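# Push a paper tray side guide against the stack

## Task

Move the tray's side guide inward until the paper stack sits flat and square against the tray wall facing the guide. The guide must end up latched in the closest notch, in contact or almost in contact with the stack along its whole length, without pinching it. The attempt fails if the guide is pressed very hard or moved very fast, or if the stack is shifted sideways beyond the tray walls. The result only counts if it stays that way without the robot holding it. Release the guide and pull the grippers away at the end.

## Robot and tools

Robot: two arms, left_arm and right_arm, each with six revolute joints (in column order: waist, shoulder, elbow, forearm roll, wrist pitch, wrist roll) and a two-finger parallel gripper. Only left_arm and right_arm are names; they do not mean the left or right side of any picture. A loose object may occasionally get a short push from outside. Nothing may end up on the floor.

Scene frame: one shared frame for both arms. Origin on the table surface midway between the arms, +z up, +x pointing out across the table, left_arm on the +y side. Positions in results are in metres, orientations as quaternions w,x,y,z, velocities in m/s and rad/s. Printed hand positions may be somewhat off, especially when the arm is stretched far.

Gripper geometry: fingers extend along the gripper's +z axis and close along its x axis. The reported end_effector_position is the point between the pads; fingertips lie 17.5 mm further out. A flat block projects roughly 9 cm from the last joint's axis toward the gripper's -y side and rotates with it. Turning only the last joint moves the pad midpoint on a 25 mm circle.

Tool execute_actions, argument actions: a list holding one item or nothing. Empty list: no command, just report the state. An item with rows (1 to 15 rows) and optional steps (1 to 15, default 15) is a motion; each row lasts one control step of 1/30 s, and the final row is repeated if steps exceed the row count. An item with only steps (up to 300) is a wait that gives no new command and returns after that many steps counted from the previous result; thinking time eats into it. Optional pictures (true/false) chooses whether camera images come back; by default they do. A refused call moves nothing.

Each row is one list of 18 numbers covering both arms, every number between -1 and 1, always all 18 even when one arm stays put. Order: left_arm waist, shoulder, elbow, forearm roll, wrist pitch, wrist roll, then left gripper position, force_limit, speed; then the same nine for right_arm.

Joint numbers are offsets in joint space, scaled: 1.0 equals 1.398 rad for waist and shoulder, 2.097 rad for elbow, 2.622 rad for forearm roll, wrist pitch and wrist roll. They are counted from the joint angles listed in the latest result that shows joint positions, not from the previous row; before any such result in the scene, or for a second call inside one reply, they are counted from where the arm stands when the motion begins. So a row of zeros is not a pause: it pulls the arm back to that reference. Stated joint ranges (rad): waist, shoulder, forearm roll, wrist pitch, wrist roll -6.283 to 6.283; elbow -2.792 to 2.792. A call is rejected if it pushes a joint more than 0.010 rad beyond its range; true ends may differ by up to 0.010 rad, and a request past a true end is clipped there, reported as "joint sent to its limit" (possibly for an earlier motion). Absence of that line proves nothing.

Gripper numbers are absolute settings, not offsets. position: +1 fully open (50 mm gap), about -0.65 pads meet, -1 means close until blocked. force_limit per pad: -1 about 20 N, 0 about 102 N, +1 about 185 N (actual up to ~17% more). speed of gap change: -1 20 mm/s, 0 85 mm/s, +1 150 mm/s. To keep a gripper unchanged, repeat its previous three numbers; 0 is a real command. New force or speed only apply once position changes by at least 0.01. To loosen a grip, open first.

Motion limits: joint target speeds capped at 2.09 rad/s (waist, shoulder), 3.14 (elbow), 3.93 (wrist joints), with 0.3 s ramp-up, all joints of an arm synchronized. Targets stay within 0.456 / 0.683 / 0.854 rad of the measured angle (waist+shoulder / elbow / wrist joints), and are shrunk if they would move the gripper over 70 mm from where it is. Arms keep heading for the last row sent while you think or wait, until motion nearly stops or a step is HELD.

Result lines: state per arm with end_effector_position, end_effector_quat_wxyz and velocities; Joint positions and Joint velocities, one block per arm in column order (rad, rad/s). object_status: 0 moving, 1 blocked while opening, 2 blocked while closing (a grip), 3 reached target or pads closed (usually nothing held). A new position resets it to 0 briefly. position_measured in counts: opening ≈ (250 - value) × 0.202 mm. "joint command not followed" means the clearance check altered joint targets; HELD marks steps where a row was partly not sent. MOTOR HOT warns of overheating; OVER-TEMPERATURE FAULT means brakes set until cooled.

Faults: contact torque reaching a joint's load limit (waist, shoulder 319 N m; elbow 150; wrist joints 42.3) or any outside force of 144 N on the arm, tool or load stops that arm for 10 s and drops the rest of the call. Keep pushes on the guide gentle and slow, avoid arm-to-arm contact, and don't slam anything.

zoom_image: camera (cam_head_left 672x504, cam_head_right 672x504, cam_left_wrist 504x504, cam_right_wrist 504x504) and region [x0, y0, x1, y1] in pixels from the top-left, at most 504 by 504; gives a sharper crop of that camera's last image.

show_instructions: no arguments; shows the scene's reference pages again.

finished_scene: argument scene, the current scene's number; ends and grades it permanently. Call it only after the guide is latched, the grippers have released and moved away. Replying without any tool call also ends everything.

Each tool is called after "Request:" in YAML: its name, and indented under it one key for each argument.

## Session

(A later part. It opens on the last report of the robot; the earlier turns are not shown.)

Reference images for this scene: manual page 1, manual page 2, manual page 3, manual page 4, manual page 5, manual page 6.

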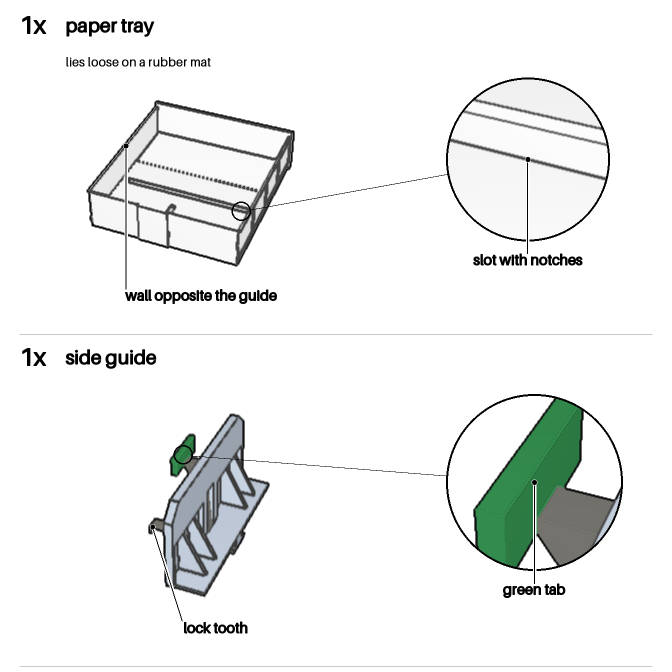

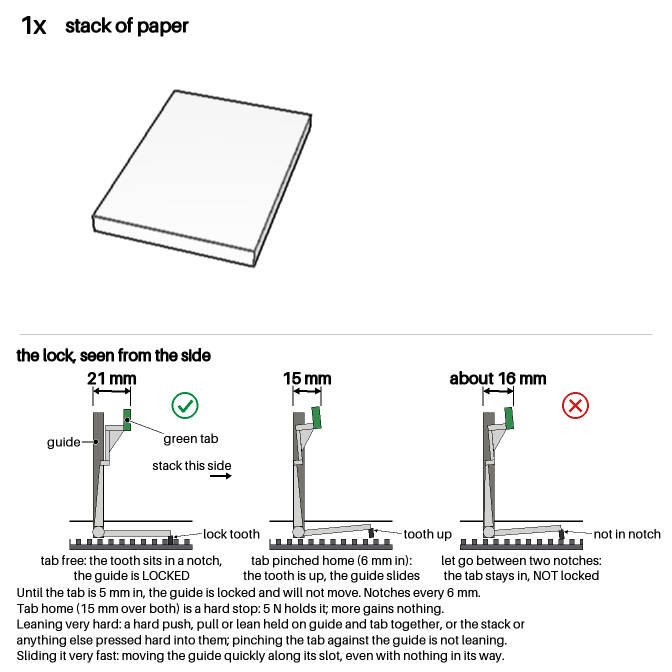

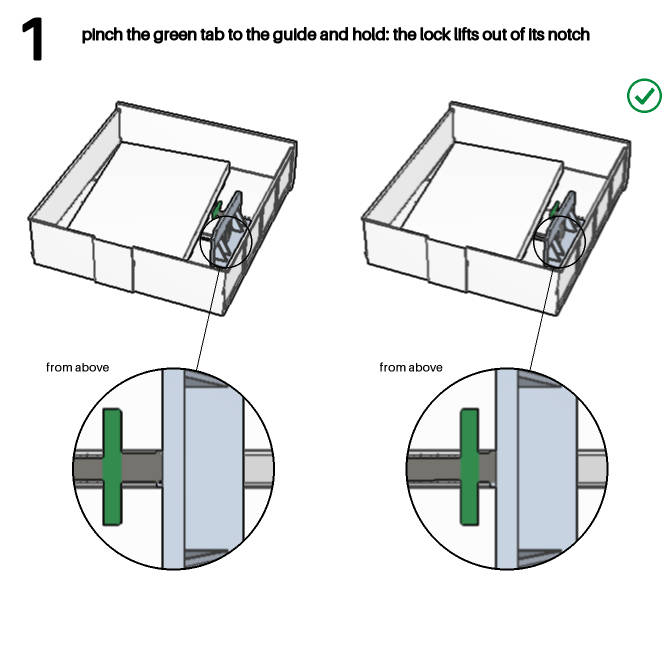

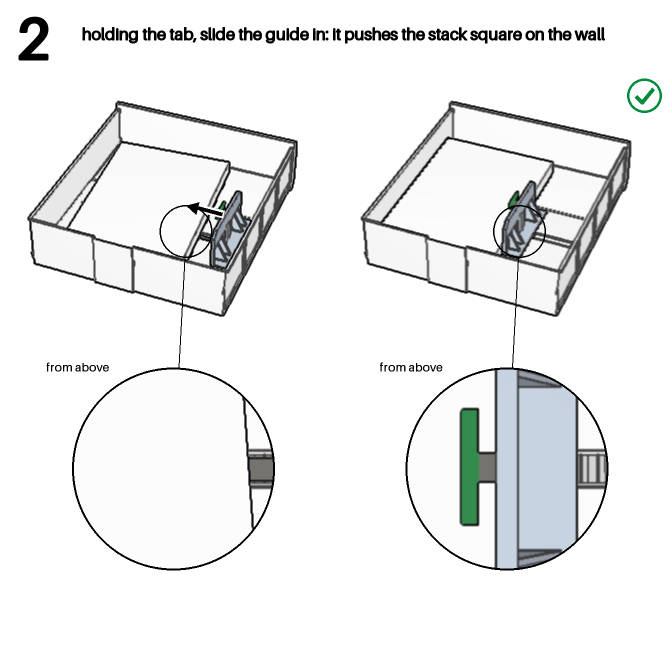

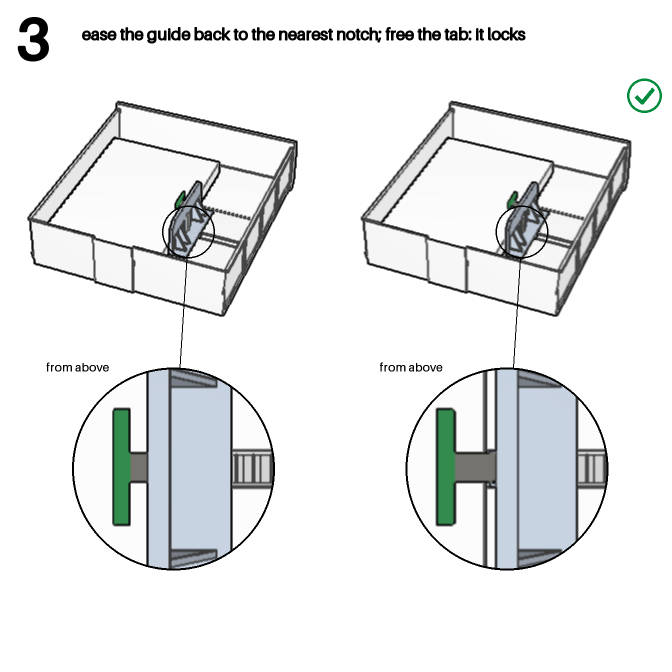

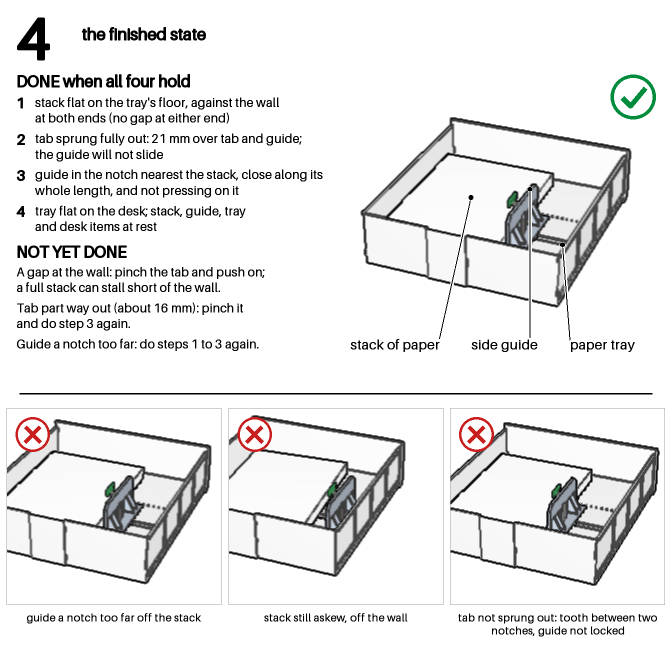

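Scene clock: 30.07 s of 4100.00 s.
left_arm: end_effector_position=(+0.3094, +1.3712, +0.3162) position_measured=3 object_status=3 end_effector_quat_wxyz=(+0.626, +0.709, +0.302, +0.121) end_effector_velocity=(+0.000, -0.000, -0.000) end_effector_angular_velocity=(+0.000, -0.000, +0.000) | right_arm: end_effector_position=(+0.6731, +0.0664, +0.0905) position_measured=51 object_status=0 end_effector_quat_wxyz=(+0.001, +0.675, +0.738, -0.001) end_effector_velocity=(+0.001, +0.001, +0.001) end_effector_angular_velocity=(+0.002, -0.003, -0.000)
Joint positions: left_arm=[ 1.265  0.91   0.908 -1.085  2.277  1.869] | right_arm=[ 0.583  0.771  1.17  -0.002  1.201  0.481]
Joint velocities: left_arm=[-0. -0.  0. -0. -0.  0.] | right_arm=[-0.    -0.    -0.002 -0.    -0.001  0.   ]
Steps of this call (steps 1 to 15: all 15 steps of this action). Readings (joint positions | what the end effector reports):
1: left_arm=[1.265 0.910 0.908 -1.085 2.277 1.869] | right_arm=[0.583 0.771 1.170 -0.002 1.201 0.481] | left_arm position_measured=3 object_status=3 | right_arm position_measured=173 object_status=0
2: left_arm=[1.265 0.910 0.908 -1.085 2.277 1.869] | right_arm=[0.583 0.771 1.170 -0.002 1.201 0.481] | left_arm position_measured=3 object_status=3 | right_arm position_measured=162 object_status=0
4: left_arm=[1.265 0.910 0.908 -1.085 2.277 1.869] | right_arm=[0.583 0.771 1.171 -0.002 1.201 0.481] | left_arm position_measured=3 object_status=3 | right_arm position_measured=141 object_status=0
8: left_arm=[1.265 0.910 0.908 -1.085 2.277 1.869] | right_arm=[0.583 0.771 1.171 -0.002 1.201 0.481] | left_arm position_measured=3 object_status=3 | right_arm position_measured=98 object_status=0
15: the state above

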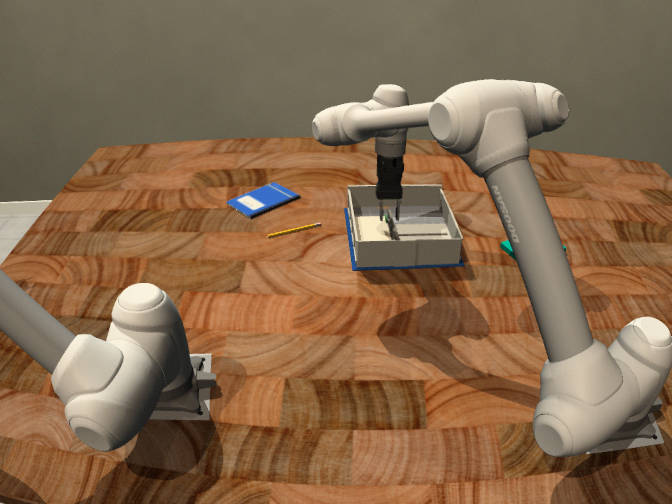

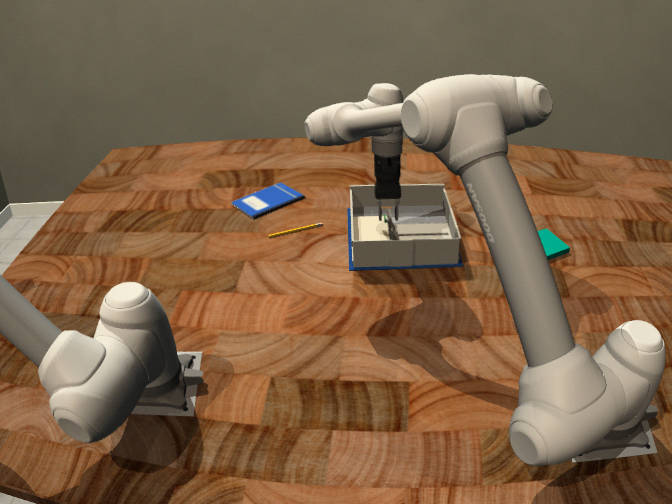

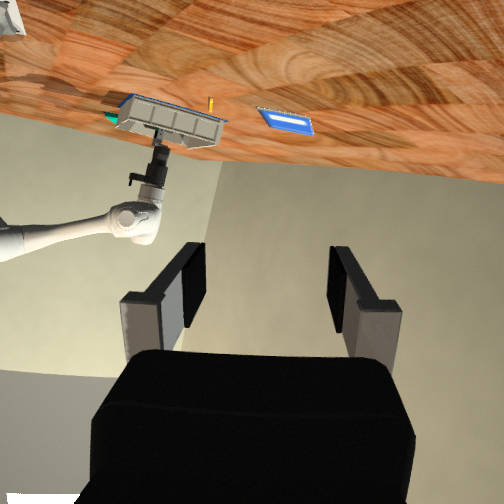

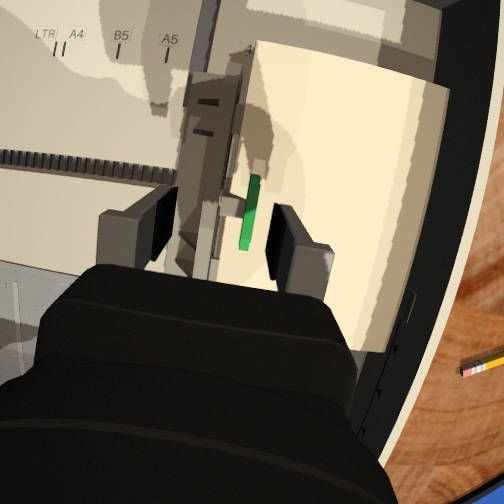

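Locked. Lift.

Request:
execute_actions:
  actions:
    - {"rows":[[0,0,0,0,0,0,1,0,0,0,-0.1,-0.07,0,0.109,0,1,-1,0]]}
  pictures: false

Request:
execute_actions:
  actions:
    - {"steps":15}

Scene clock: 31.60 s of 4100.00 s.
left_arm: end_effector_position=(+0.3094, +1.3712, +0.3162) position_measured=3 object_status=3 end_effector_quat_wxyz=(+0.626, +0.709, +0.302, +0.121) end_effector_velocity=(+0.001, -0.001, +0.000) end_effector_angular_velocity=(-0.000, -0.000, -0.001) | right_arm: end_effector_position=(+0.6510, +0.0523, +0.2889) position_measured=3 object_status=3 end_effector_quat_wxyz=(+0.001, +0.675, +0.738, +0.000) end_effector_velocity=(-0.049, -0.032, +0.240) end_effector_angular_velocity=(+0.005, -0.009, +0.000)
Joint positions: left_arm=[ 1.265  0.91   0.908 -1.085  2.277  1.869] | right_arm=[ 0.583  0.64   1.033 -0.001  1.468  0.481]
Joint velocities: left_arm=[-0.001 -0.     0.001 -0.     0.     0.   ] | right_arm=[-0.    -0.161 -0.164 -0.     0.314 -0.001]
Steps of this call (steps 1 to 15: the robot went on to your last target; steps 16 to 31: nothing new was sent; steps 32 to 46: all 15 steps of this action). Readings (joint positions | what the end effector reports):
32: left_arm=[1.265 0.910 0.908 -1.085 2.277 1.869] | right_arm=[0.583 0.771 1.170 -0.001 1.201 0.481] | left_arm position_measured=3 object_status=3 | right_arm position_measured=45 object_status=0
33: left_arm=[1.265 0.910 0.908 -1.085 2.277 1.869] | right_arm=[0.583 0.768 1.167 -0.002 1.208 0.481] | left_arm position_measured=3 object_status=3 | right_arm position_measured=31 object_status=0
35: left_arm=[1.265 0.910 0.908 -1.085 2.277 1.869] | right_arm=[0.583 0.746 1.143 -0.001 1.253 0.481] | left_arm position_measured=3 object_status=3 | right_arm position_measured=7 object_status=0
39: left_arm=[1.265 0.910 0.908 -1.085 2.277 1.869] | right_arm=[0.583 0.705 1.101 -0.001 1.335 0.481] | left_arm position_measured=3 object_status=3 | right_arm position_measured=3 object_status=0
46: the state above

Scene clock: 32.10 s of 4100.00 s.
left_arm: end_effector_position=(+0.3094, +1.3712, +0.3162) position_measured=3 object_status=3 end_effector_quat_wxyz=(+0.626, +0.709, +0.302, +0.121) end_effector_velocity=(-0.000, +0.000, -0.001) end_effector_angular_velocity=(-0.001, +0.002, +0.000) | right_arm: end_effector_position=(+0.6480, +0.0503, +0.3019) position_measured=3 object_status=3 end_effector_quat_wxyz=(+0.001, +0.675, +0.738, -0.000) end_effector_velocity=(-0.000, -0.000, +0.000) end_effector_angular_velocity=(-0.000, +0.001, +0.000)
Joint positions: left_arm=[ 1.265  0.91   0.908 -1.085  2.277  1.869] | right_arm=[ 0.583  0.631  1.024 -0.002  1.486  0.481]
Joint velocities: left_arm=[ 0.     0.001  0.     0.002 -0.    -0.   ] | right_arm=[-0.    -0.     0.     0.     0.001 -0.001]
Steps of this call (steps 1 to 15: the robot went on to your last target). Readings (joint positions | what the end effector reports):
1: left_arm=[1.265 0.910 0.908 -1.085 2.277 1.869] | right_arm=[0.583 0.636 1.029 -0.001 1.476 0.481] | left_arm position_measured=3 object_status=3 | right_arm position_measured=3 object_status=3
2: left_arm=[1.265 0.910 0.908 -1.085 2.277 1.869] | right_arm=[0.583 0.634 1.027 -0.002 1.480 0.481] | left_arm position_measured=3 object_status=3 | right_arm position_measured=3 object_status=3
4: left_arm=[1.265 0.910 0.908 -1.085 2.277 1.869] | right_arm=[0.583 0.633 1.025 -0.002 1.484 0.481] | left_arm position_measured=3 object_status=3 | right_arm position_measured=3 object_status=3
8: left_arm=[1.265 0.910 0.908 -1.085 2.277 1.869] | right_arm=[0.583 0.632 1.024 -0.002 1.486 0.481] | left_arm position_measured=3 object_status=3 | right_arm position_measured=3 object_status=3
15: the state above

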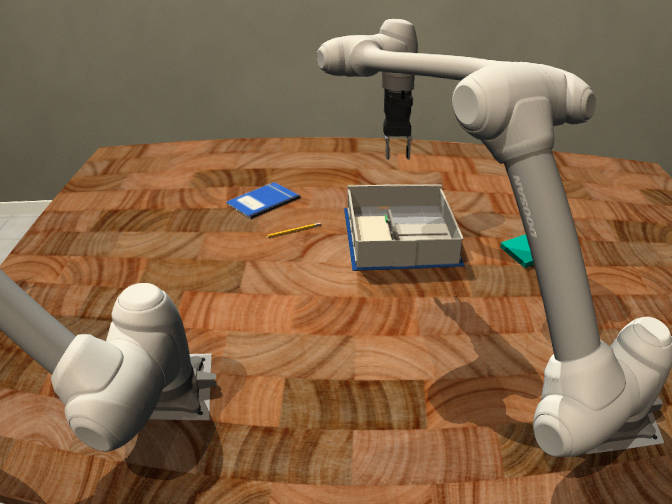

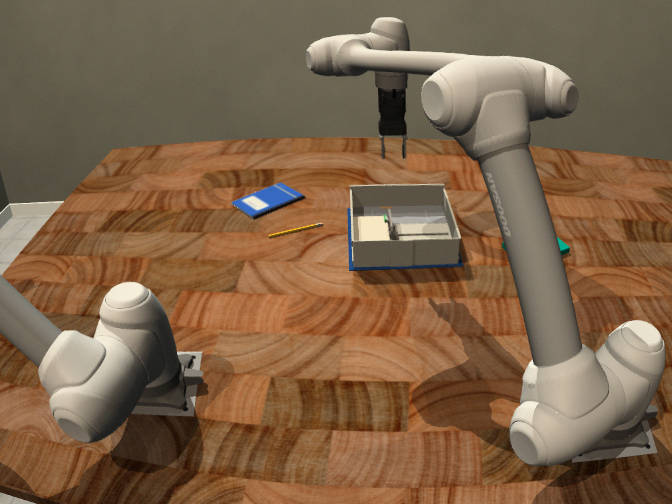

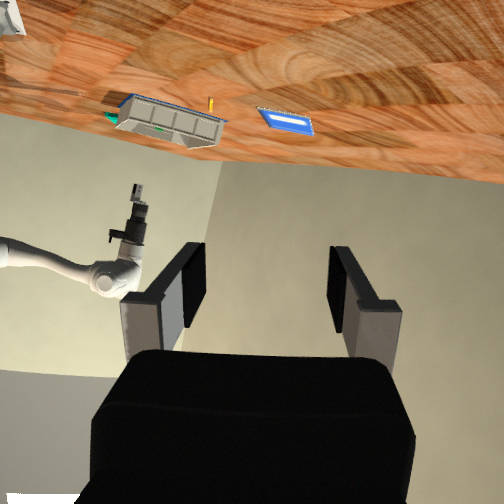

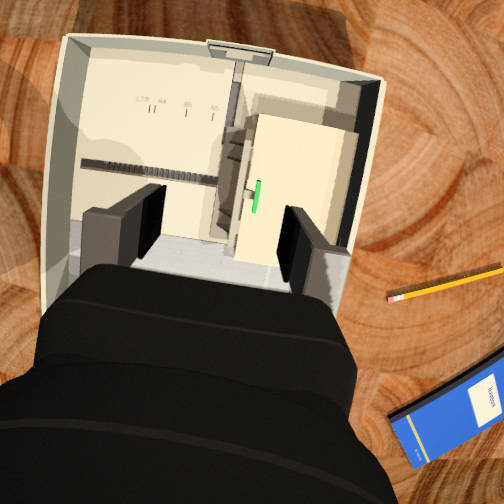

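Request:
finished_scene:
  scene: 2

The scene is finished: the task was done.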